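## Task

If an old plate from the previous run is still sitting on Q1's block (it may be stuck to it), carry it to the finished-plate nest ND. Then take plate T27 from nest N1 and place it on Q1's block so its well A1 sits at the block corner labelled A1. Every plate must rest flat and fully within its locators. Close Q1's lid over T27 using the LID key. Q1 is loose on the table and must finish in its original position and heading. Press START on Q1; the run must still be active at the end, and a run started while anything you had to fix is still wrong is worse than no run. Nothing may count on the robot holding it in place at the end. Finally release everything and move the gripper away; contact only with START or Q1's housing is allowed.

## Robot and tools

ROBOT. One six-joint arm carrying a parallel two-finger gripper; the only camera is cam_wrist (504x504 fisheye, K=[[284.203, 0, 253.377], [0, 283.35, 252.792], [0, 0, 1]], D=[0.2, 0, 0, 0]). The fingers point along the gripper's +z axis and close along its y axis. The reported end_effector_position is the spot between the pads when shut; closed fingertips extend about 33 mm past it, open ones about 9 mm, and closing pushes the tips roughly 24 mm further out, so keep that clearance above surfaces.

FRAMES. Results use the scene frame: origin on the table top under the arm base, +z up, +y to the left when looking along +x. Position in metres, orientation as end_effector_quat_wxyz, velocities in m/s and rad/s. The base may be tilted and the printed position drifts from the truth at long reach. Motion commands, however, are offsets in the gripper's own axes.

LABELS AND Q1. On any labelled item, well A1 lies at the labelled short end, in the corner opposite the labelled long side. Q1's top front keys, left to right as you face it: LID, START, CLEAR, STOP. LID toggles the lid; LID and START are ignored until the lid is completely open or shut. If the lid hits something it stops, the lamp goes red, and only CLEAR (which frees and opens it) restores the other keys. A blue lamp means a run is active. Q1 is unanchored, so pushing it shifts it. Loose objects may occasionally get a brief shove from outside.

execute_actions. Argument actions: a list holding zero or one item. Empty list = LOOK, returns state with pictures. An item with rows = ACT: rows is a list of 1 to 15 rows, one row applied per control step (1/30 s), last row repeated if steps exceeds the row count; steps 5 to 15, default 15. An item with only steps = WAIT of up to 300 steps counted from the previous result. Optional pictures: true adds camera images. A refused call sends nothing.

ROW. Nine numbers, each in [-1, 1], in this order: dx, dy, dz, rx, ry, rz, position, force_limit, speed. The first six are an offset, not a pose: a target relative to the gripper pose in the latest result showing it (or, before such a result exists in the scene and for later calls inside one reply, from where the robot is at action start), expressed in gripper axes. Every row in an action is measured from that same base pose, not chained. Scale: 1.0 = 0.6 m for dx,dy,dz and 180 degrees for the rotation vector rx,ry,rz. All zeros drives the hand back to the base pose; it is not a pause. Each step's command is clipped to within 70 mm and 16 degrees of the measured pose, so far targets need several actions; check the pose after each. Position control wins over orientation when both cannot be met.
Finger values: position +1 = fully open (140 mm), about -0.8 = pads touching, -1 = close until blocked. force_limit -1/0/+1 ≈ 14/60/107 N on parts up to 40 mm wide. speed -1/0/+1 ≈ 30/140/250 mm/s of gap change.

move. Argument target: one nine-number row as above (offset from the same base pose); speed in m/s, 0.002 to 0.5, default 0.25 (rotation capped at twice that in rad/s). Travels a straight line lasting 0.5 to 10 s; longer paths stop short. Finger values are sent at the start. It does not avoid obstacles, can overshoot speed near a straight arm, and takes the shorter turn. Its result adds a move: line (done, off_target, moving, held, fault) plus limits (paced = pose clipped; held = clearance check blocked steps, after which motion may jump) and distance to target.

wait: seconds 0 to 10, sends nothing new. zoom_image: camera "cam_wrist", region [x0, y0, x1, y1] pixels from the top-left, at most 504 by 504. finished_scene: scene = number of the current scene; irreversible, reports success.

RESULT LINES. object_status: 0 moving, 1 blocked while opening, 2 blocked while closing (a grip), 3 reached target or pads met (thin items may still be held). To grip, send -1 and confirm 2. Stopped fingers stay until position changes by at least 0.01; to squeeze harder raise force_limit and switch -1 to -0.98. position_measured is in counts: 3 open, 230 pads touching, not linear. "pose unreachable" and HELD mark steps the clearance check altered or blocked (the base mount counts as arm). "Hand target" shows the current controller goal. Flange force is a noisy external-force estimate including held weight. MOTOR HOT warns of heating; OVER-TEMPERATURE FAULT brakes the arm.

TIMING. The sim keeps running while replies are composed; the final 5 steps of each action run after its result is taken. After an action the arm continues only to the last clipped pose.

AVOID. The arm is rigid: commanding even a few millimetres past firm contact can exceed a joint load limit (waist, shoulder 319; elbow 150; wrist joints 42.3 N m) or 144 N outside force, causing a 10 s fault stop that aborts the call; back away to release pressure. Touch keys and parts slowly. Never drop items or knock anything off the table, which ends the scene. Avoid slams, slips and hard shoves, and don't drag Q1 out of place.

Each tool is called after "Emit:" as name(argument=value, ...) on one line, values as JSON.

## Session

Emit:
execute_actions(actions=[])

Scene clock: 0.00 s of 10800.00 s.
end_effector_position=(+0.3541, +0.1204, +0.2299) position_measured=3 object_status=3 end_effector_quat_wxyz=(-0.062, +0.839, -0.517, -0.160) end_effector_velocity=(-0.000, +0.000, -0.000) end_effector_angular_velocity=(+0.000, -0.000, -0.001)
Joint positions: [-0.032 -0.111  2.171  0.281  1.313  2.564]
Joint velocities: [-0.    -0.001  0.001  0.    -0.001  0.   ]
Flange force (N, the push that the arm receives, along the gripper's own x y z axes): no reading
Hand target: +0.354, +0.120, +0.230; -0.062, +0.839, -0.517, -0.160

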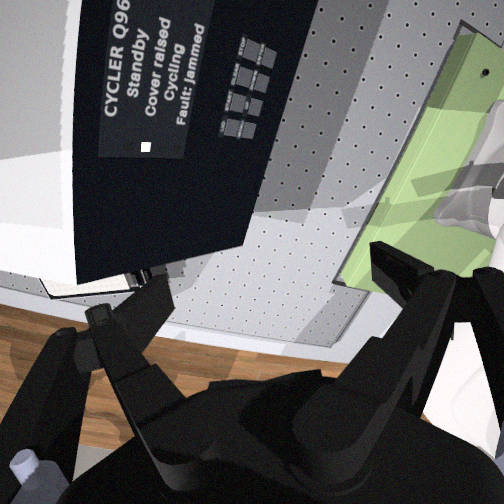

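Emit:
move(target=[-0.0453, 0.2043, -0.5378, -0.0417, 0.1077, -0.348, 1, 0, 0], speed=0.25)

Scene clock: 3.40 s of 10800.00 s.
end_effector_position=(+0.2998, -0.0002, +0.5501) position_measured=3 object_status=3 end_effector_quat_wxyz=(-0.000, +1.000, -0.001, -0.000) end_effector_velocity=(-0.000, +0.001, +0.001) end_effector_angular_velocity=(+0.003, -0.001, +0.002)
Joint positions: [-0.136 -0.401  1.75  -0.001  1.8    1.459]
Joint velocities: [-0.    -0.    -0.002  0.003  0.001 -0.001]
Flange force (N, the push that the arm receives, along the gripper's own x y z axes): [-2.5 0.2 3.9]
Hand target: +0.300, -0.000, +0.550; -0.000, +1.000, -0.001, -0.000
Off the commanded pose: 0.000 m, 0 deg.
Kept back: nothing.
move: done

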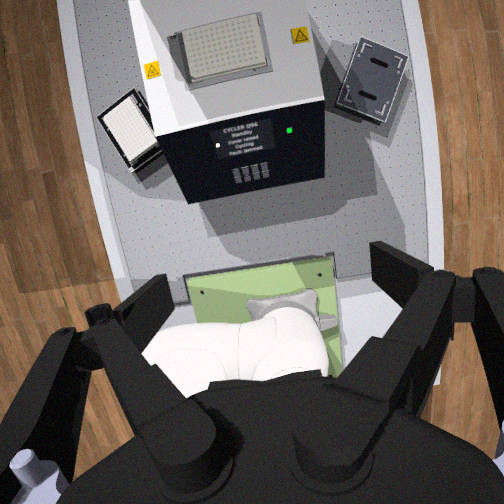

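Emit:
move(target=[0.3333, 0, 0, 0, 0, 0, 1, 0, 0], speed=0.25)

Scene clock: 4.83 s of 10800.00 s.
end_effector_position=(+0.4998, -0.0005, +0.5499) position_measured=3 object_status=3 end_effector_quat_wxyz=(-0.000, +1.000, -0.001, -0.000) end_effector_velocity=(+0.000, -0.001, -0.001) end_effector_angular_velocity=(-0.001, +0.001, -0.001)
Joint positions: [-0.092 -0.081  1.518 -0.     1.711  1.503]
Joint velocities: [-0.001  0.001  0.001 -0.001 -0.     0.   ]
Flange force (N, the push that the arm receives, along the gripper's own x y z axes): [-2.4 1.0 3.8]
Hand target: +0.500, -0.001, +0.550; -0.000, +1.000, -0.001, -0.000
Off the commanded pose: 0.000 m, 0 deg.
Kept back: nothing.
move: done

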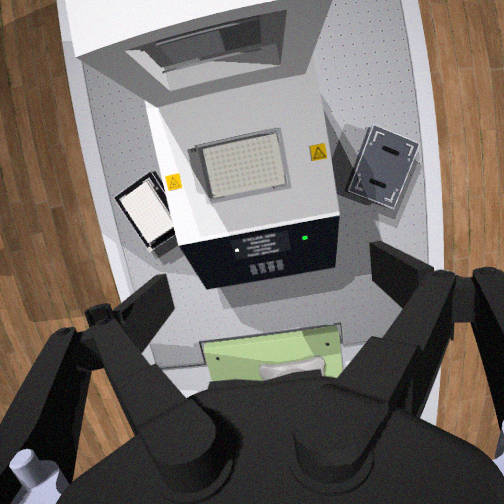

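Emit:
zoom_image(camera="cam_wrist", region=[100, 100, 440, 380])

Emit:
move(target=[0, 0, 0.25, 0, 0, 0, 1, 0, 0], speed=0.25)

Region (100, 100, 440, 380) of cam_wrist's 504x504 image, scaled by 1.482, with more detail than that image has; it fills the top 415 rows of this view, and the rest is white.

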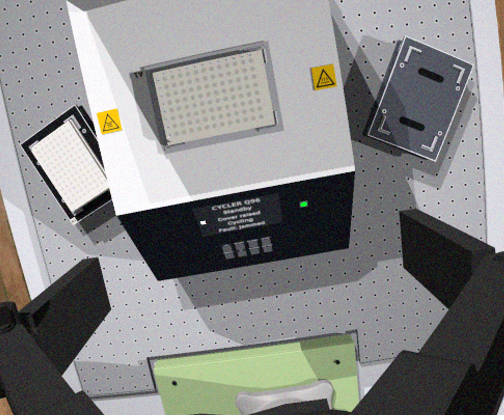

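Scene clock: 6.93 s of 10800.00 s.
end_effector_position=(+0.4998, -0.0003, +0.4000) position_measured=3 object_status=3 end_effector_quat_wxyz=(-0.000, +1.000, -0.000, -0.000) end_effector_velocity=(-0.000, +0.000, -0.001) end_effector_angular_velocity=(+0.002, +0.000, -0.001)
Joint positions: [-0.092 -0.082  1.788 -0.001  1.442  1.503]
Joint velocities: [-0.    -0.     0.002  0.002 -0.001  0.   ]
Flange force (N, the push that the arm receives, along the gripper's own x y z axes): [-4.6 -0.3 1.7]
Hand target: +0.500, -0.000, +0.400; -0.000, +1.000, -0.000, -0.000
Off the commanded pose: 0.000 m, 0 deg.
Kept back: nothing.
move: done

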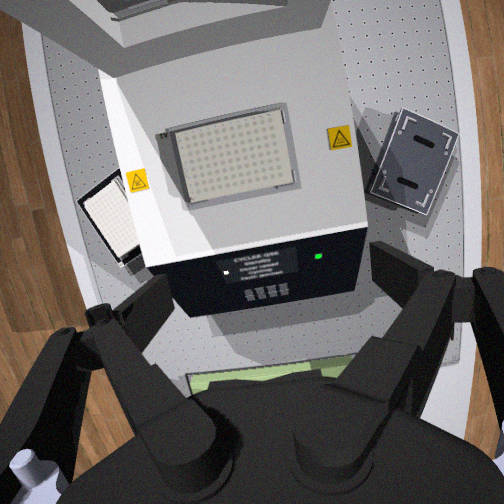

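Emit:
zoom_image(camera="cam_wrist", region=[60, 80, 312, 332])

Emit:
zoom_image(camera="cam_wrist", region=[240, 80, 492, 332])

Region (60, 80, 312, 332) of cam_wrist's 504x504 image, scaled by 2.000, with more detail than that image has.

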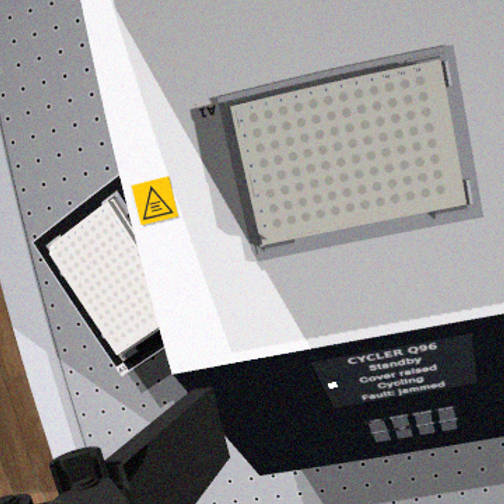

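Region (240, 80, 492, 332) of cam_wrist's 504x504 image, scaled by 2.000, with more detail than that image has.

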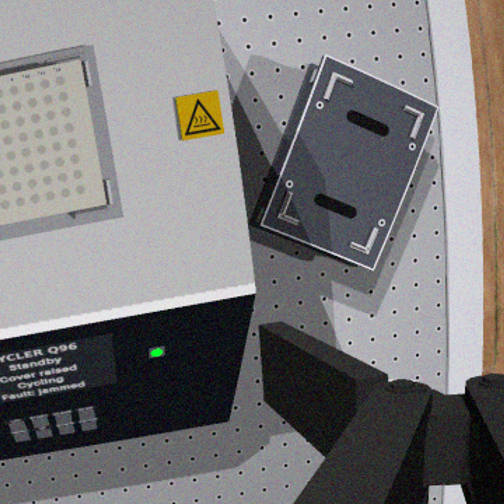

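Emit:
move(target=[-0.0833, -0.0333, 0.1667, 0, 0.3056, 0, 1, 0, 0], speed=0.25)

Scene clock: 11.23 s of 10800.00 s.
end_effector_position=(+0.4500, +0.0206, +0.3003) position_measured=3 object_status=3 end_effector_quat_wxyz=(+0.001, +0.887, -0.001, +0.462) end_effector_velocity=(-0.001, -0.002, -0.000) end_effector_angular_velocity=(+0.007, -0.002, +0.013)
Joint positions: [-0.094 -0.574  2.544  0.247  0.225  1.288]
Joint velocities: [-0.037 -0.004  0.003  0.192  0.011 -0.21 ]
Flange force (N, the push that the arm receives, along the gripper's own x y z axes): no reading
Hand target: +0.450, +0.021, +0.300; +0.001, +0.887, -0.001, +0.462
Off the commanded pose: 0.001 m, 0 deg.
Kept back: nothing.
move: done

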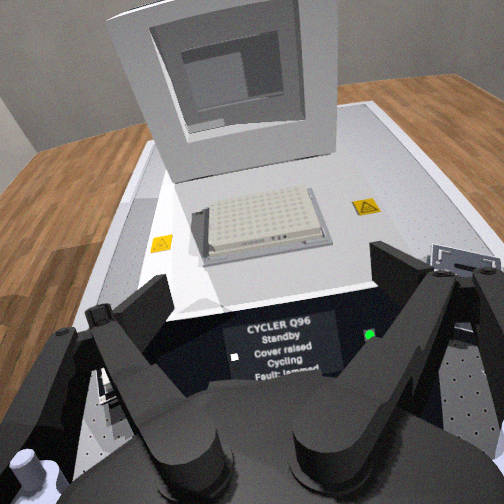

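Emit:
zoom_image(camera="cam_wrist", region=[180, 170, 350, 280])

Region (180, 170, 350, 280) of cam_wrist's 504x504 image, scaled by 2.965, with more detail than that image has; it fills the top 326 rows of this view, and the rest is white.

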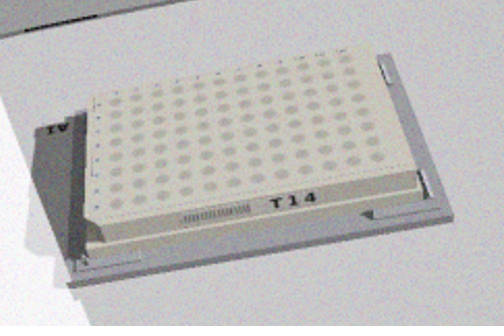

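Emit:
move(target=[0.1957, -0.0073, 0.1632, 0, -0.3056, 0, 1, 0, 0], speed=0.3)

Scene clock: 14.33 s of 10800.00 s.
end_effector_position=(+0.5975, +0.0241, +0.3401) position_measured=3 object_status=3 end_effector_quat_wxyz=(+0.000, +1.000, -0.001, -0.000) end_effector_velocity=(+0.000, -0.000, +0.001) end_effector_angular_velocity=(+0.000, -0.002, +0.000)
Joint positions: [-0.039  0.094  1.72  -0.001  1.333  1.557]
Joint velocities: [-0.001 -0.001 -0.001  0.     0.    -0.001]
Flange force (N, the push that the arm receives, along the gripper's own x y z axes): [-7.6 -0.7 0.8]
Hand target: +0.598, +0.024, +0.340; +0.000, +1.000, -0.001, -0.000
Off the commanded pose: 0.001 m, 0 deg.
Kept back: nothing.
move: done

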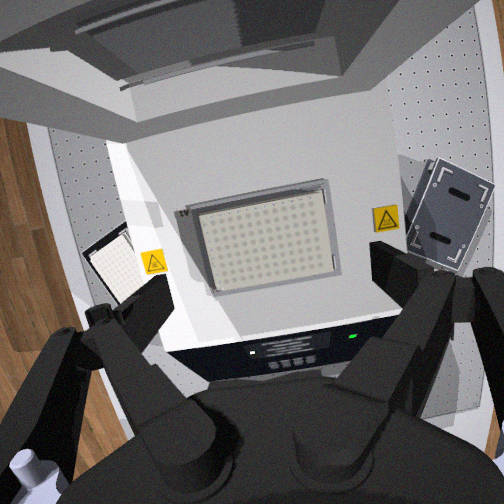

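Emit:
zoom_image(camera="cam_wrist", region=[140, 150, 410, 320])

Emit:
move(target=[0, 0, 0, 0, 0, 0.4906, 1, 0, 0], speed=0.4)

Region (140, 150, 410, 320) of cam_wrist's 504x504 image, scaled by 1.867, with more detail than that image has; it fills the top 317 rows of this view, and the rest is white.

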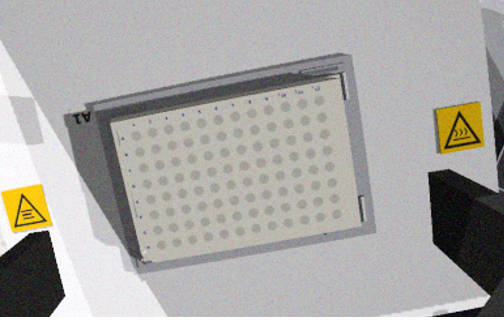

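Scene clock: 16.90 s of 10800.00 s.
end_effector_position=(+0.5975, +0.0241, +0.3401) position_measured=3 object_status=3 end_effector_quat_wxyz=(+0.000, +0.717, -0.697, +0.000) end_effector_velocity=(-0.001, +0.000, -0.002) end_effector_angular_velocity=(-0.000, +0.005, -0.001)
Joint positions: [-0.039  0.094  1.72  -0.001  1.333  3.098]
Joint velocities: [ 0.     0.002  0.    -0.001  0.002  0.001]
Flange force (N, the push that the arm receives, along the gripper's own x y z axes): [1.7 6.6 2.0]
Hand target: +0.598, +0.024, +0.340; +0.001, +0.717, -0.697, +0.000
Off the commanded pose: 0.000 m, 0 deg.
Kept back: nothing.
move: done

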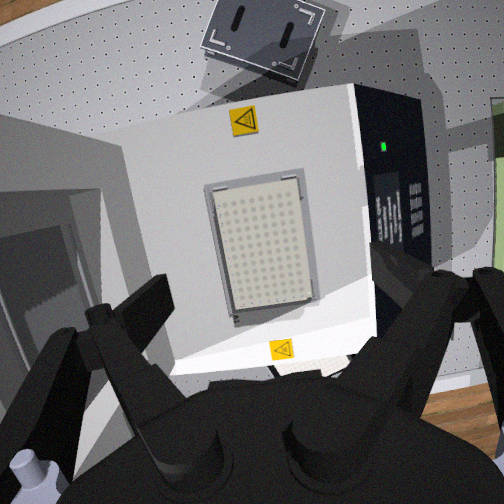

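Emit:
zoom_image(camera="cam_wrist", region=[170, 150, 370, 350])

Region (170, 150, 370, 350) of cam_wrist's 504x504 image, scaled by 2.520, with more detail than that image has.

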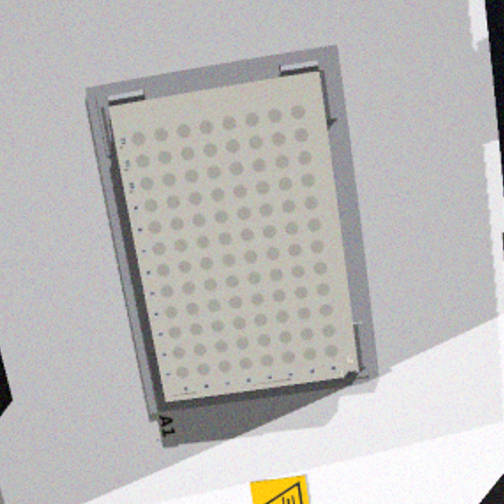

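Emit:
move(target=[0.0013, -0.0057, 0.13, 0, 0, 0, 0.55, 0, 0], speed=0.15)

Scene clock: 18.63 s of 10800.00 s.
end_effector_position=(+0.6009, +0.0234, +0.2621) position_measured=59 object_status=3 end_effector_quat_wxyz=(+0.000, +0.717, -0.697, +0.000) end_effector_velocity=(-0.000, -0.000, -0.001) end_effector_angular_velocity=(+0.000, +0.001, -0.001)
Joint positions: [-0.04   0.139  1.817 -0.002  1.192  3.097]
Joint velocities: [-0.     0.001  0.     0.     0.     0.001]
Flange force (N, the push that the arm receives, along the gripper's own x y z axes): [1.1 7.9 -1.5]
Hand target: +0.601, +0.023, +0.262; +0.000, +0.717, -0.697, +0.000
Off the commanded pose: 0.000 m, 0 deg.
Kept back: nothing.
move: done

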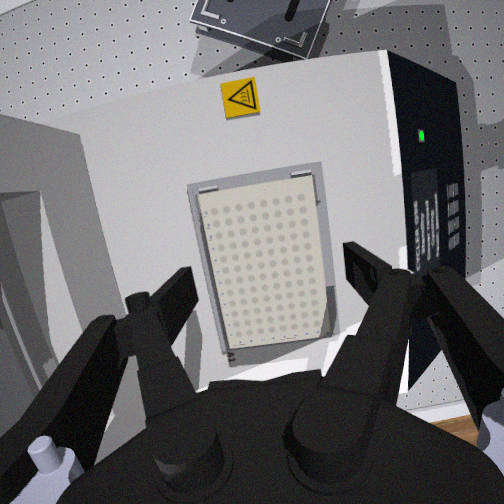

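Emit:
move(target=[0, 0, 0.025, 0, 0, 0, 0.55, 0, 0], speed=0.03)

Emit:
zoom_image(camera="cam_wrist", region=[150, 140, 400, 390])

Scene clock: 19.60 s of 10800.00 s.
end_effector_position=(+0.6009, +0.0234, +0.2471) position_measured=59 object_status=3 end_effector_quat_wxyz=(+0.000, +0.717, -0.697, +0.000) end_effector_velocity=(+0.001, -0.000, -0.000) end_effector_angular_velocity=(-0.001, -0.002, -0.002)
Joint positions: [-0.04   0.148  1.835 -0.002  1.165  3.097]
Joint velocities: [-0.     0.     0.    -0.001 -0.002  0.002]
Flange force (N, the push that the arm receives, along the gripper's own x y z axes): [0.4 7.9 0.1]
Hand target: +0.601, +0.023, +0.247; +0.000, +0.717, -0.697, +0.000
Off the commanded pose: 0.000 m, 0 deg.
Kept back: nothing.
move: done

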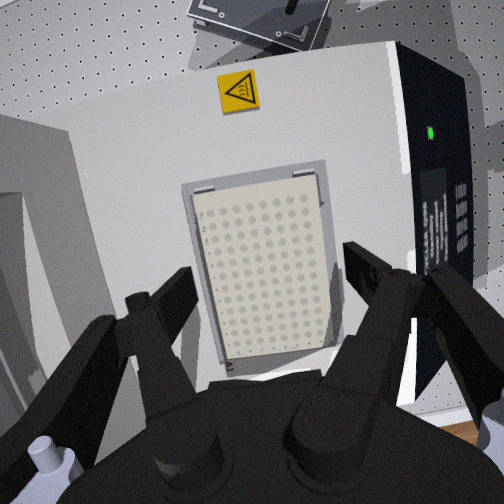

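Region (150, 140, 400, 390) of cam_wrist's 504x504 image, scaled by 2.016, with more detail than that image has.

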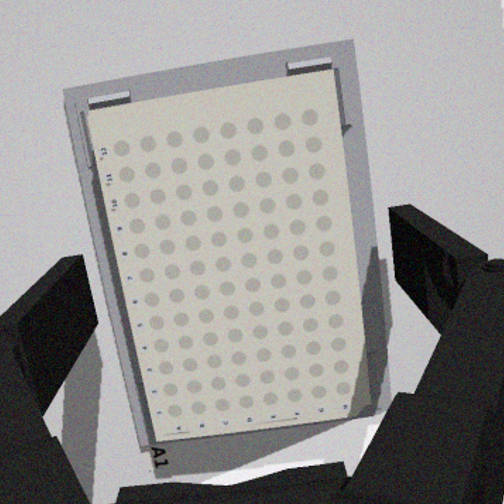

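Emit:
move(target=[0, 0, 0.005, 0, 0, 0, -1, 0, -0.5], speed=0.02)

Emit:
zoom_image(camera="cam_wrist", region=[150, 140, 400, 390])

Scene clock: 20.63 s of 10800.00 s.
end_effector_position=(+0.6011, +0.0234, +0.2443) position_measured=106 object_status=2 end_effector_quat_wxyz=(+0.000, +0.717, -0.697, +0.000) end_effector_velocity=(-0.000, +0.000, -0.001) end_effector_angular_velocity=(-0.000, -0.000, +0.000)
Joint positions: [-0.04   0.15   1.838 -0.002  1.159  3.097]
Joint velocities: [ 0.001  0.001  0.002 -0.    -0.003  0.001]
Flange force (N, the push that the arm receives, along the gripper's own x y z axes): [1.8 7.0 -85.3]
Hand target: +0.601, +0.023, +0.244; +0.000, +0.717, -0.697, +0.000
Off the commanded pose: 0.000 m, 0 deg.
Kept back: nothing.
move: done

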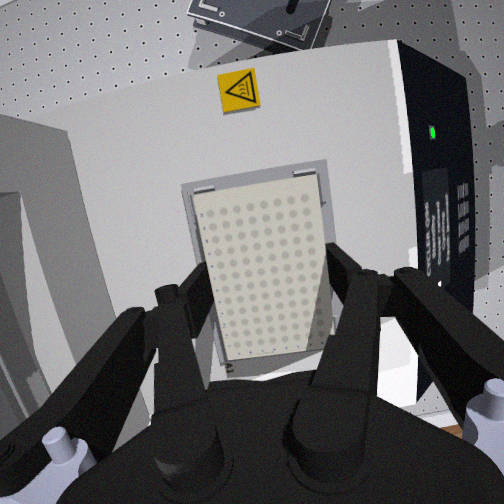

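Region (150, 140, 400, 390) of cam_wrist's 504x504 image, scaled by 2.016, with more detail than that image has.

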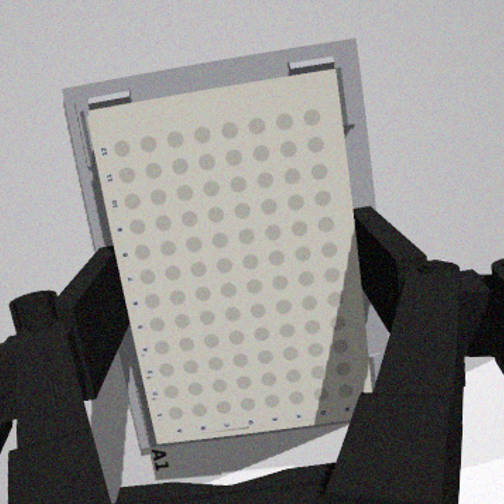

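Emit:
move(target=[0, 0, -0.003, 0, 0, 0, -1, 0, -0.5], speed=0.01)

Scene clock: 21.57 s of 10800.00 s.
end_effector_position=(+0.6009, +0.0234, +0.2459) position_measured=107 object_status=2 end_effector_quat_wxyz=(+0.000, +0.717, -0.697, +0.000) end_effector_velocity=(+0.000, -0.001, +0.001) end_effector_angular_velocity=(-0.001, -0.001, -0.001)
Joint positions: [-0.04   0.149  1.836 -0.002  1.163  3.097]
Joint velocities: [-0.001 -0.    -0.001 -0.001  0.001  0.001]
Flange force (N, the push that the arm receives, along the gripper's own x y z axes): [2.1 -1.7 2.5]
Hand target: +0.601, +0.023, +0.246; +0.000, +0.717, -0.697, +0.000
Off the commanded pose: 0.000 m, 0 deg.
Kept back: nothing.
move: done

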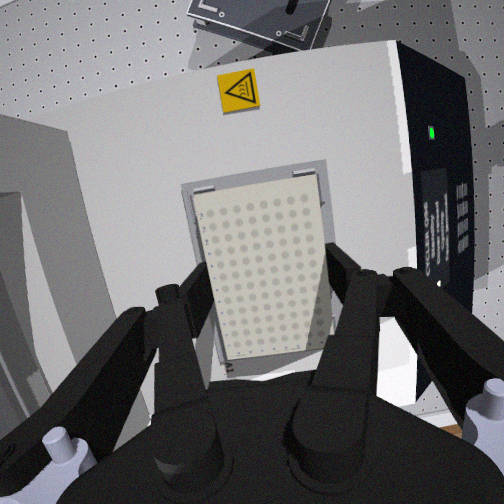

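Emit:
move(target=[0, 0, -0.005, 0, 0, 0, -1, 0, -0.5], speed=0.005)

Scene clock: 22.63 s of 10800.00 s.
end_effector_position=(+0.6009, +0.0234, +0.2489) position_measured=107 object_status=2 end_effector_quat_wxyz=(+0.000, +0.717, -0.697, +0.000) end_effector_velocity=(-0.000, +0.000, -0.000) end_effector_angular_velocity=(-0.001, -0.001, +0.001)
Joint positions: [-0.04   0.147  1.833 -0.002  1.168  3.097]
Joint velocities: [ 0.001 -0.     0.001 -0.001 -0.001  0.   ]
Flange force (N, the push that the arm receives, along the gripper's own x y z axes): [-1.2 7.3 0.9]
Hand target: +0.601, +0.023, +0.249; +0.000, +0.717, -0.697, +0.000
Off the commanded pose: 0.000 m, 0 deg.
Kept back: nothing.
move: done

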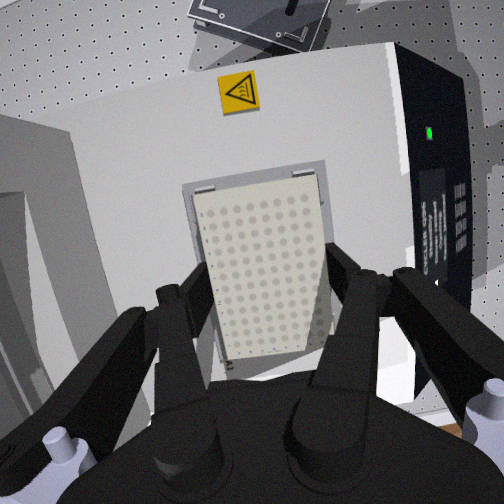

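Emit:
move(target=[0, 0, -0.06, 0, 0, 0, -1, 0, -0.5], speed=0.08)

Scene clock: 23.93 s of 10800.00 s.
end_effector_position=(+0.6009, +0.0234, +0.2849) position_measured=107 object_status=2 end_effector_quat_wxyz=(+0.000, +0.717, -0.697, +0.000) end_effector_velocity=(-0.000, +0.000, +0.001) end_effector_angular_velocity=(-0.002, -0.001, -0.000)
Joint positions: [-0.04   0.125  1.789 -0.002  1.234  3.097]
Joint velocities: [ 0.001 -0.001 -0.    -0.002  0.     0.002]
Flange force (N, the push that the arm receives, along the gripper's own x y z axes): [2.1 6.8 1.4]
Hand target: +0.601, +0.023, +0.285; +0.000, +0.717, -0.697, +0.000
Off the commanded pose: 0.000 m, 0 deg.
Kept back: nothing.
move: done

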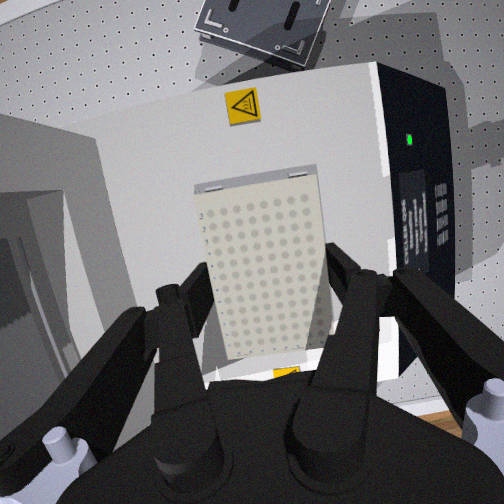

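Emit:
move(target=[0.4067, 0.2647, -0.0252, 0, 0, -0.3389, -1, 0, -0.5], speed=0.25)

Emit:
zoom_image(camera="cam_wrist", region=[130, 0, 382, 252])

Scene clock: 26.67 s of 10800.00 s.
end_effector_position=(+0.4482, -0.2248, +0.2999) position_measured=107 object_status=2 end_effector_quat_wxyz=(+0.000, +0.971, -0.237, -0.000) end_effector_velocity=(+0.000, +0.001, -0.000) end_effector_angular_velocity=(+0.002, -0.000, -0.001)
Joint positions: [-0.552 -0.044  1.935 -0.004  1.255  1.522]
Joint velocities: [ 0.     0.001  0.     0.002  0.    -0.   ]
Flange force (N, the push that the arm receives, along the gripper's own x y z axes): [-5.0 -1.8 1.5]
Hand target: +0.448, -0.225, +0.300; +0.000, +0.971, -0.237, -0.000
Off the commanded pose: 0.001 m, 0 deg.
Kept back: nothing.
move: done

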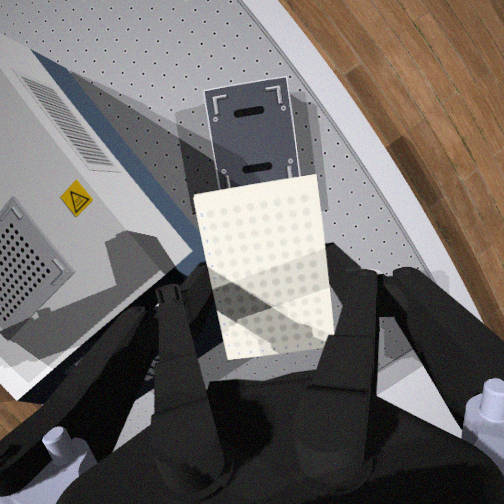

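Region (130, 0, 382, 252) of cam_wrist's 504x504 image, scaled by 2.000, with more detail than that image has.

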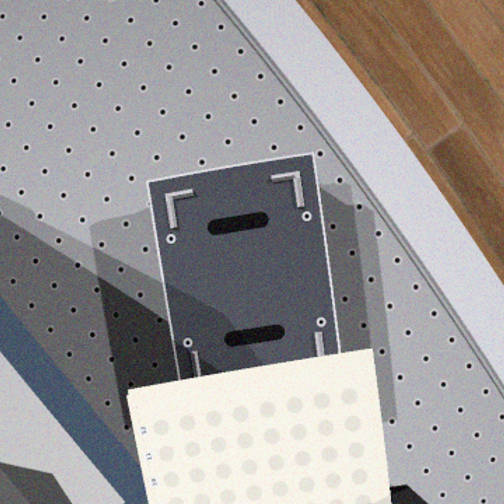

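Emit:
move(target=[0.2143, -0.002, 0.3, 0, 0, 0.0053, -1, 0, -0.5], speed=0.2)

Emit:
zoom_image(camera="cam_wrist", region=[150, 130, 402, 382])

Scene clock: 29.13 s of 10800.00 s.
end_effector_position=(+0.5628, -0.2829, +0.1198) position_measured=107 object_status=2 end_effector_quat_wxyz=(+0.000, +0.970, -0.245, -0.000) end_effector_velocity=(-0.000, -0.001, -0.000) end_effector_angular_velocity=(-0.000, +0.000, -0.002)
Joint positions: [-0.541  0.296  1.908 -0.005  0.943  1.551]
Joint velocities: [-0.001  0.001 -0.    -0.001 -0.     0.001]
Flange force (N, the push that the arm receives, along the gripper's own x y z axes): [-9.4 1.5 -1.9]
Hand target: +0.563, -0.283, +0.120; +0.000, +0.970, -0.245, -0.000
Off the commanded pose: 0.000 m, 0 deg.
Kept back: nothing.
move: done

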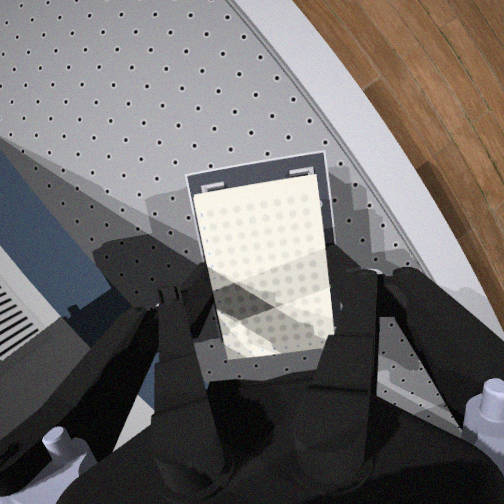

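Region (150, 130, 402, 382) of cam_wrist's 504x504 image, scaled by 2.000, with more detail than that image has.

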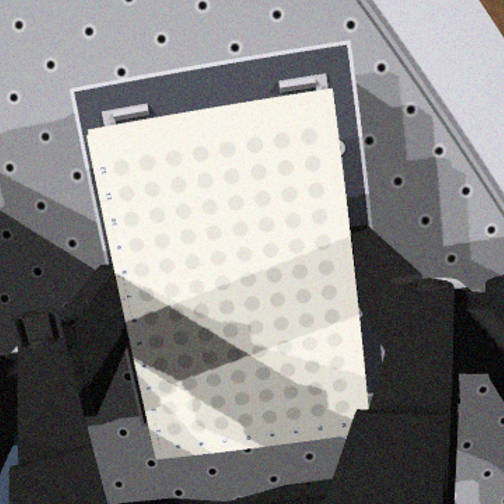

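Emit:
move(target=[0.002, 0.0017, 0.02, 0, 0, 0, -1, 0, -0.5], speed=0.03)

Emit:
zoom_image(camera="cam_wrist", region=[170, 130, 350, 250])

Scene clock: 30.43 s of 10800.00 s.
end_effector_position=(+0.5634, -0.2844, +0.1078) position_measured=107 object_status=2 end_effector_quat_wxyz=(+0.000, +0.970, -0.245, -0.000) end_effector_velocity=(-0.000, +0.000, +0.001) end_effector_angular_velocity=(-0.001, +0.001, +0.002)
Joint positions: [-0.543  0.31   1.916 -0.005  0.922  1.549]
Joint velocities: [ 0.001 -0.001  0.    -0.002  0.001  0.   ]
Flange force (N, the push that the arm receives, along the gripper's own x y z axes): [-6.9 1.5 -3.0]
Hand target: +0.563, -0.284, +0.108; +0.000, +0.970, -0.245, -0.000
Off the commanded pose: 0.000 m, 0 deg.
Kept back: nothing.
move: done

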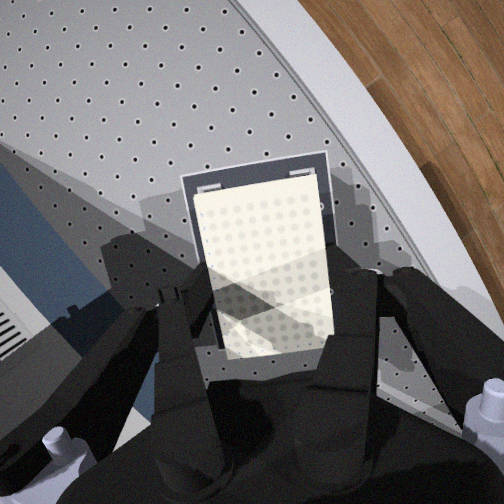

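Region (170, 130, 350, 250) of cam_wrist's 504x504 image, scaled by 2.800, with more detail than that image has.

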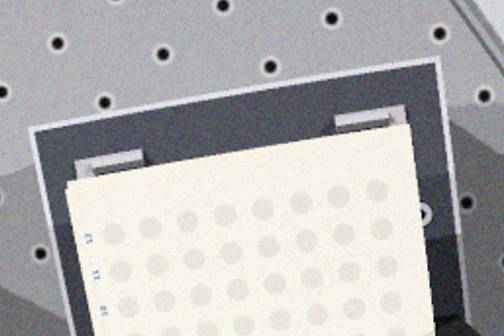

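Emit:
move(target=[-0.001, -0.001, 0.0333, 0, 0, 0, -1, 0, -0.5], speed=0.03)

Emit:
zoom_image(camera="cam_wrist", region=[160, 130, 360, 270])

Scene clock: 32.17 s of 10800.00 s.
end_effector_position=(+0.5631, -0.2835, +0.0878) position_measured=107 object_status=2 end_effector_quat_wxyz=(+0.000, +0.970, -0.245, -0.000) end_effector_velocity=(-0.001, +0.000, -0.000) end_effector_angular_velocity=(+0.001, +0.001, +0.000)
Joint positions: [-0.542  0.33   1.932 -0.005  0.885  1.55 ]
Joint velocities: [ 0.     0.     0.001 -0.     0.001  0.   ]
Flange force (N, the push that the arm receives, along the gripper's own x y z axes): [-8.1 -0.4 -3.3]
Hand target: +0.563, -0.284, +0.088; +0.000, +0.970, -0.245, -0.000
Off the commanded pose: 0.000 m, 0 deg.
Kept back: nothing.
move: done

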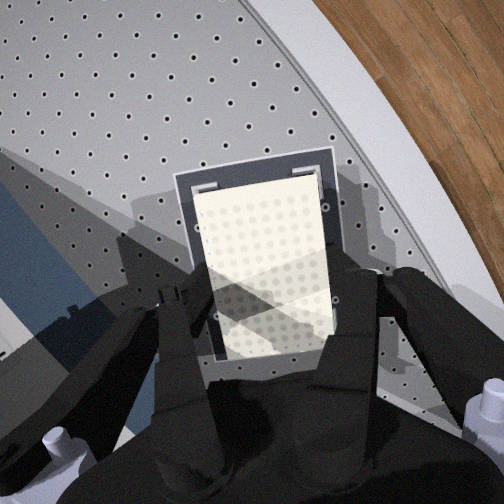

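Region (160, 130, 360, 270) of cam_wrist's 504x504 image, scaled by 2.520, with more detail than that image has; it fills the top 353 rows of this view, and the rest is white.

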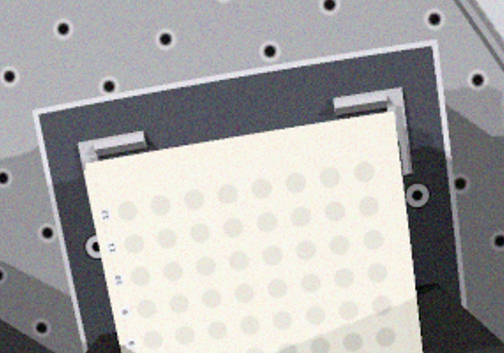

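Emit:
move(target=[0, 0, 0.0133, 0, 0, 0, -1, 0, -0.5], speed=0.015)

Scene clock: 33.30 s of 10800.00 s.
end_effector_position=(+0.5632, -0.2835, +0.0798) position_measured=107 object_status=2 end_effector_quat_wxyz=(+0.000, +0.970, -0.245, -0.000) end_effector_velocity=(+0.000, -0.001, -0.000) end_effector_angular_velocity=(-0.000, -0.001, -0.002)
Joint positions: [-0.542  0.339  1.937 -0.005  0.871  1.55 ]
Joint velocities: [-0.001  0.001 -0.001  0.    -0.001  0.001]
Flange force (N, the push that the arm receives, along the gripper's own x y z axes): [-7.2 1.6 -2.1]
Hand target: +0.563, -0.284, +0.080; +0.000, +0.970, -0.245, -0.000
Off the commanded pose: 0.000 m, 0 deg.
Kept back: nothing.
move: done

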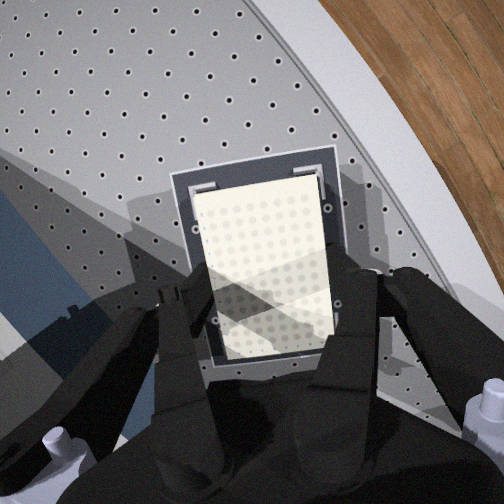

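Emit:
execute_actions(actions=[{"rows": [[0, 0, 0.0006, 0, 0, 0, -1, 0, -0.5],[0, 0, 0.0012, 0, 0, 0, -1, 0, -0.5],[0, 0, 0.0017, 0, 0, 0, -1, 0, -0.5]], "steps": 12}])

Scene clock: 33.67 s of 10800.00 s.
end_effector_position=(+0.5632, -0.2835, +0.0788) position_measured=107 object_status=2 end_effector_quat_wxyz=(+0.000, +0.970, -0.245, -0.000) end_effector_velocity=(+0.000, +0.000, +0.001) end_effector_angular_velocity=(-0.000, +0.000, +0.000)
Joint positions: [-0.542  0.34   1.938 -0.005  0.869  1.55 ]
Joint velocities: [ 0.001 -0.001 -0.    -0.001  0.001  0.001]
Flange force (N, the push that the arm receives, along the gripper's own x y z axes): [-7.9 0.9 -3.4]
Steps of this call (steps 1 to 4: nothing new was sent; steps 5 to 11: the first 7 steps of this action). Readings (end_effector_position | what the end effector reports):
5: (+0.5632, -0.2835, +0.0798) | position_measured=107 object_status=2
6: (+0.5632, -0.2835, +0.0796) | position_measured=107 object_status=2
8: (+0.5632, -0.2835, +0.0790) | position_measured=107 object_status=2
11: the state above

Emit:
execute_actions(actions=[{"rows": [[0, 0, 0.0005, 0, 0, 0, -1, 0, -0.5],[0, 0, 0.001, 0, 0, 0, -1, 0, -0.5],[0, 0, 0.0013, 0, 0, 0, -1, 0, -0.5]], "steps": 12}])

Scene clock: 34.07 s of 10800.00 s.
end_effector_position=(+0.5632, -0.2835, +0.0781) position_measured=107 object_status=2 end_effector_quat_wxyz=(+0.000, +0.970, -0.245, -0.000) end_effector_velocity=(+0.000, -0.000, -0.001) end_effector_angular_velocity=(+0.002, -0.000, -0.003)
Joint positions: [-0.542  0.341  1.939 -0.005  0.868  1.55 ]
Joint velocities: [-0.001  0.001 -0.001  0.002 -0.     0.   ]
Flange force (N, the push that the arm receives, along the gripper's own x y z axes): [-7.9 0.7 -7.7]
Off your previous action's commanded pose: 0.000 m, 0 deg at its last step (step 5 of this call).
Steps of this call (steps 1 to 5: the last 5 steps of your previous action; steps 6 to 12: the first 7 steps of this action). Readings (end_effector_position | what the end effector reports):
6: (+0.5632, -0.2835, +0.0788) | position_measured=107 object_status=2
7: (+0.5632, -0.2835, +0.0786) | position_measured=107 object_status=2
9: (+0.5632, -0.2835, +0.0782) | position_measured=107 object_status=2
12: the state above

Emit:
execute_actions(actions=[{"rows": [[0, 0, 0.0005, 0, 0, 0, -1, 0, -0.5]], "steps": 12}], pictures=true)

Scene clock: 34.47 s of 10800.00 s.
end_effector_position=(+0.5632, -0.2835, +0.0778) position_measured=107 object_status=2 end_effector_quat_wxyz=(+0.000, +0.970, -0.245, -0.000) end_effector_velocity=(-0.000, +0.001, -0.001) end_effector_angular_velocity=(-0.000, +0.002, +0.002)
Joint positions: [-0.542  0.341  1.939 -0.005  0.867  1.55 ]
Joint velocities: [ 0.002  0.     0.001 -0.001  0.001 -0.   ]
Flange force (N, the push that the arm receives, along the gripper's own x y z axes): [-5.5 1.4 -13.2]
Off your previous action's commanded pose: 0.000 m, 0 deg at its last step (step 5 of this call).
Steps of this call (steps 1 to 5: the last 5 steps of your previous action; steps 6 to 12: the first 7 steps of this action). Readings (end_effector_position | what the end effector reports):
6: (+0.5632, -0.2835, +0.0780) | position_measured=107 object_status=2
7: (+0.5632, -0.2835, +0.0779) | position_measured=107 object_status=2
9: (+0.5632, -0.2835, +0.0778) | position_measured=107 object_status=2
12: the state above

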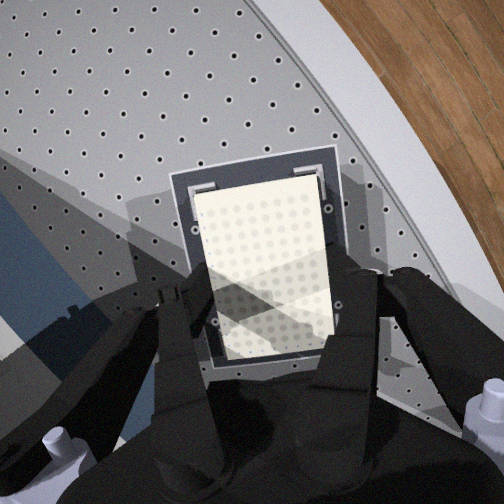

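Emit:
move(target=[0, 0, 0, 0, 0, 0, 0.55, 0, -0.3], speed=0.02)

Emit:
move(target=[-0.05, 0, -0.2, 0, 0, 0, 0.55, 0, -0.3], speed=0.2)

Emit:
zoom_image(camera="cam_wrist", region=[160, 110, 360, 330])

Scene clock: 35.40 s of 10800.00 s.
end_effector_position=(+0.5632, -0.2835, +0.0778) position_measured=59 object_status=3 end_effector_quat_wxyz=(+0.000, +0.970, -0.245, -0.000) end_effector_velocity=(+0.000, -0.000, +0.000) end_effector_angular_velocity=(+0.000, +0.001, +0.002)
Joint positions: [-0.542  0.341  1.939 -0.005  0.867  1.55 ]
Joint velocities: [ 0.     0.    -0.001 -0.     0.002 -0.002]
Flange force (N, the push that the arm receives, along the gripper's own x y z axes): [-7.8 0.6 -3.7]
Hand target: +0.563, -0.284, +0.078; +0.000, +0.970, -0.245, -0.000
Off your previous action's commanded pose: 0.000 m, 0 deg at its last step (step 5 of this call).
Off the commanded pose: 0.000 m, 0 deg.
Kept back: nothing.
move: done

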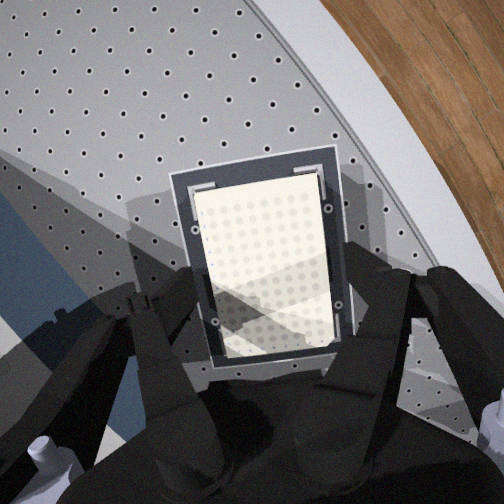

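Scene clock: 36.37 s of 10800.00 s.
end_effector_position=(+0.5368, -0.2693, +0.1978) position_measured=59 object_status=3 end_effector_quat_wxyz=(+0.000, +0.969, -0.245, -0.000) end_effector_velocity=(+0.000, -0.001, +0.001) end_effector_angular_velocity=(-0.001, -0.001, -0.001)
Joint positions: [-0.542  0.182  1.891 -0.004  1.074  1.549]
Joint velocities: [-0.001 -0.    -0.001 -0.001  0.001  0.001]
Flange force (N, the push that the arm receives, along the gripper's own x y z axes): [-7.9 0.8 -0.9]
Hand target: +0.537, -0.269, +0.198; +0.000, +0.969, -0.245, -0.000
Off the commanded pose: 0.000 m, 0 deg.
Kept back: nothing.
move: done

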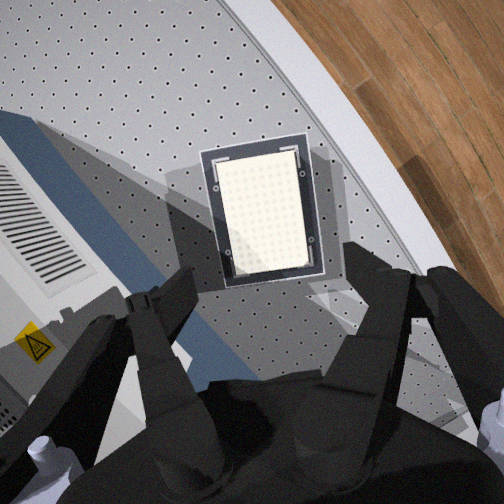

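Region (160, 110, 360, 330) of cam_wrist's 504x504 image, scaled by 2.291, with more detail than that image has; it fills the left 458 columns of this view, and the rest is white.

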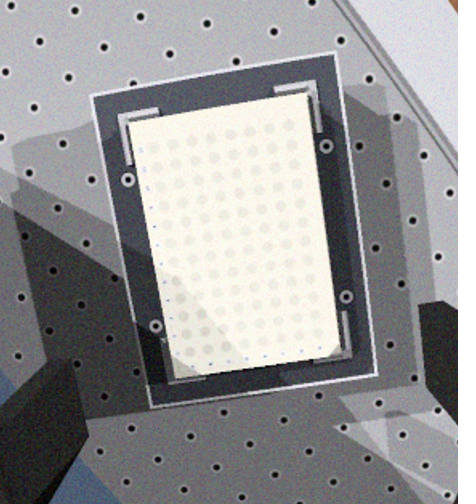

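Emit:
move(target=[0, 0, -0.15, 0, 0, -0.1, 1, 0, 0], speed=0.3)

Scene clock: 37.67 s of 10800.00 s.
end_effector_position=(+0.5368, -0.2694, +0.2878) position_measured=3 object_status=3 end_effector_quat_wxyz=(+0.000, +0.996, -0.091, -0.000) end_effector_velocity=(-0.001, -0.001, +0.000) end_effector_angular_velocity=(-0.000, +0.000, -0.002)
Joint positions: [-0.542  0.122  1.786 -0.004  1.239  1.234]
Joint velocities: [-0.001 -0.001  0.    -0.     0.001  0.001]
Flange force (N, the push that the arm receives, along the gripper's own x y z axes): [-7.9 -1.7 -0.1]
Hand target: +0.537, -0.269, +0.288; +0.000, +0.996, -0.091, -0.000
Off the commanded pose: 0.000 m, 0 deg.
Kept back: nothing.
move: done

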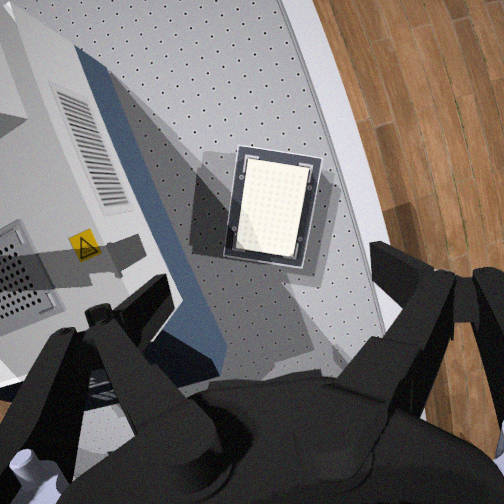

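Emit:
move(target=[-0.2057, -0.861, -0.0033, 0, 0, -0.1824, 1, 0, 0], speed=0.35)

Emit:
zoom_image(camera="cam_wrist", region=[170, 110, 370, 310])

Scene clock: 39.83 s of 10800.00 s.
end_effector_position=(+0.5096, +0.2613, +0.2900) position_measured=3 object_status=3 end_effector_quat_wxyz=(+0.001, +0.981, +0.195, +0.000) end_effector_velocity=(+0.000, -0.000, -0.000) end_effector_angular_velocity=(-0.000, +0.001, -0.001)
Joint positions: [0.389 0.077 1.832 0.001 1.238 1.591]
Joint velocities: [-0.     0.001  0.     0.     0.     0.   ]
Flange force (N, the push that the arm receives, along the gripper's own x y z axes): [-6.7 1.1 1.3]
Hand target: +0.510, +0.261, +0.290; +0.001, +0.981, +0.195, +0.000
Off the commanded pose: 0.001 m, 0 deg.
Kept back: nothing.
move: done

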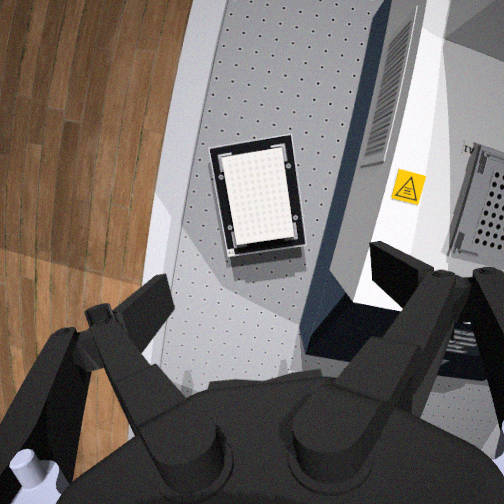

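Region (170, 110, 370, 310) of cam_wrist's 504x504 image, scaled by 2.520, with more detail than that image has.

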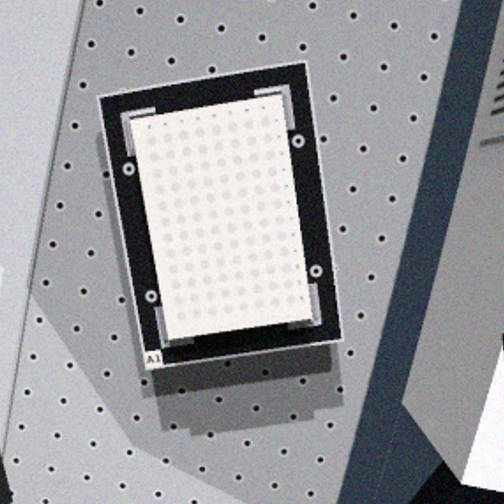

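Emit:
move(target=[0.0768, -0.0108, 0.2833, 0, 0, 0, 0.55, 0, 0], speed=0.2)

Emit:
zoom_image(camera="cam_wrist", region=[150, 130, 402, 382])

Scene clock: 41.77 s of 10800.00 s.
end_effector_position=(+0.5497, +0.2849, +0.1199) position_measured=59 object_status=3 end_effector_quat_wxyz=(+0.001, +0.981, +0.195, -0.000) end_effector_velocity=(+0.000, -0.000, +0.001) end_effector_angular_velocity=(-0.001, +0.000, +0.001)
Joint positions: [0.399 0.281 1.929 0.001 0.937 1.6  ]
Joint velocities: [-0.    -0.001 -0.001 -0.001  0.002 -0.001]
Flange force (N, the push that the arm receives, along the gripper's own x y z axes): [-8.6 1.3 -3.2]
Hand target: +0.550, +0.285, +0.120; +0.001, +0.981, +0.195, +0.000
Off the commanded pose: 0.000 m, 0 deg.
Kept back: nothing.
move: done

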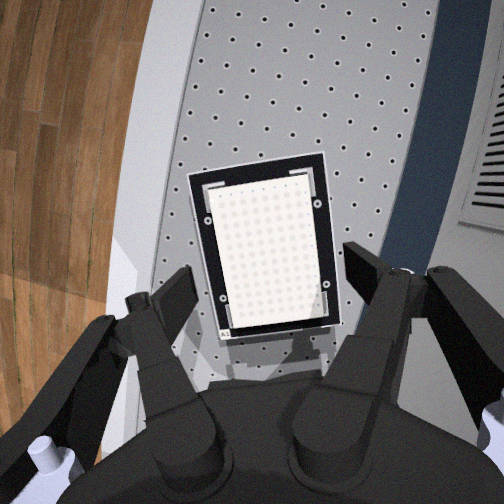

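Region (150, 130, 402, 382) of cam_wrist's 504x504 image, scaled by 2.000, with more detail than that image has.

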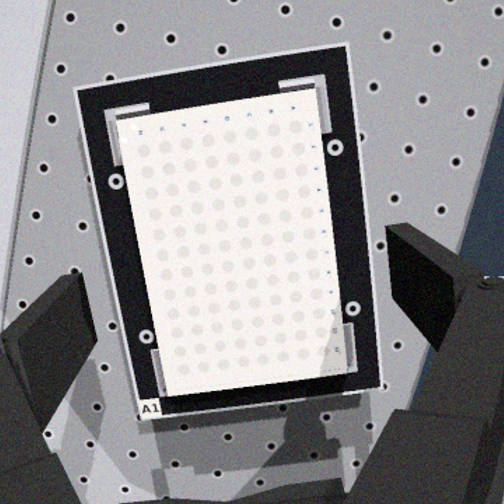

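Emit:
move(target=[0.0015, 0.0008, 0.0757, 0, 0, 0.0024, 0.55, 0, 0], speed=0.06)

Emit:
move(target=[0, 0, 0, 0, 0, 0, -1, 0, -0.5], speed=0.02)

Emit:
zoom_image(camera="cam_wrist", region=[150, 140, 400, 390])

Scene clock: 43.67 s of 10800.00 s.
end_effector_position=(+0.5507, +0.2849, +0.0745) position_measured=59 object_status=3 end_effector_quat_wxyz=(+0.000, +0.982, +0.191, -0.000) end_effector_velocity=(-0.000, +0.001, -0.000) end_effector_angular_velocity=(+0.001, +0.001, -0.000)
Joint positions: [0.398 0.331 1.962 0.001 0.855 1.606]
Joint velocities: [0.001 0.    0.    0.001 0.    0.   ]
Flange force (N, the push that the arm receives, along the gripper's own x y z axes): [-7.3 1.7 -3.1]
Hand target: +0.551, +0.285, +0.074; +0.000, +0.982, +0.191, -0.000
Off the commanded pose: 0.000 m, 0 deg.
Kept back: nothing.
move: done

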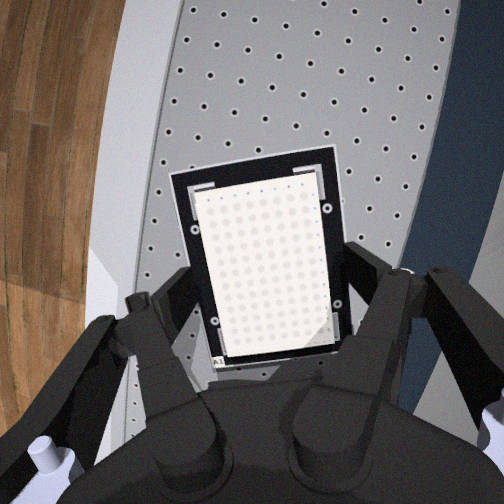

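Scene clock: 44.27 s of 10800.00 s.
end_effector_position=(+0.5507, +0.2849, +0.0745) position_measured=109 object_status=2 end_effector_quat_wxyz=(+0.000, +0.982, +0.191, -0.000) end_effector_velocity=(-0.000, -0.001, +0.000) end_effector_angular_velocity=(-0.001, -0.000, +0.003)
Joint positions: [0.398 0.331 1.962 0.001 0.855 1.606]
Joint velocities: [ 0.    -0.001  0.001 -0.002  0.001 -0.001]
Flange force (N, the push that the arm receives, along the gripper's own x y z axes): [-10.2 -0.1 -38.9]
Hand target: +0.551, +0.285, +0.075; +0.000, +0.982, +0.191, -0.000
Off the commanded pose: 0.000 m, 0 deg.
Kept back: nothing.
move: done

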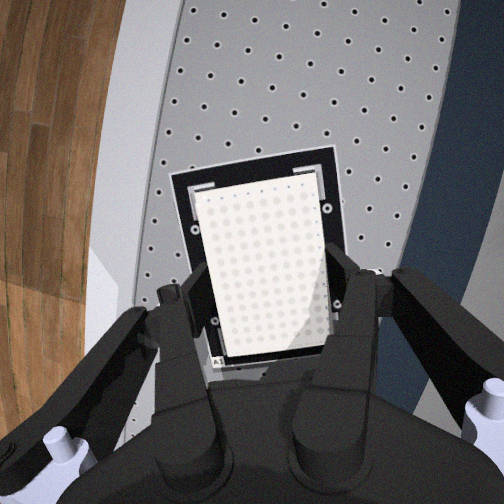

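Region (150, 140, 400, 390) of cam_wrist's 504x504 image, scaled by 2.016, with more detail than that image has.

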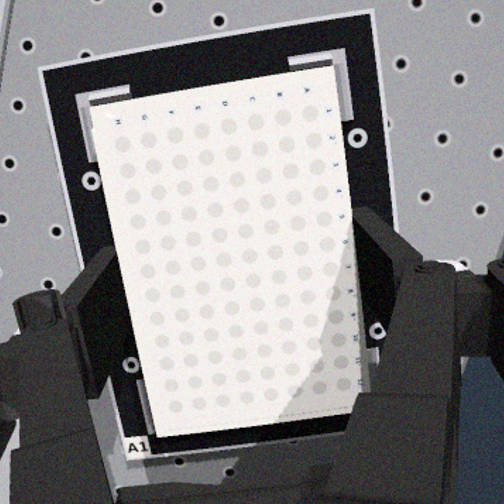

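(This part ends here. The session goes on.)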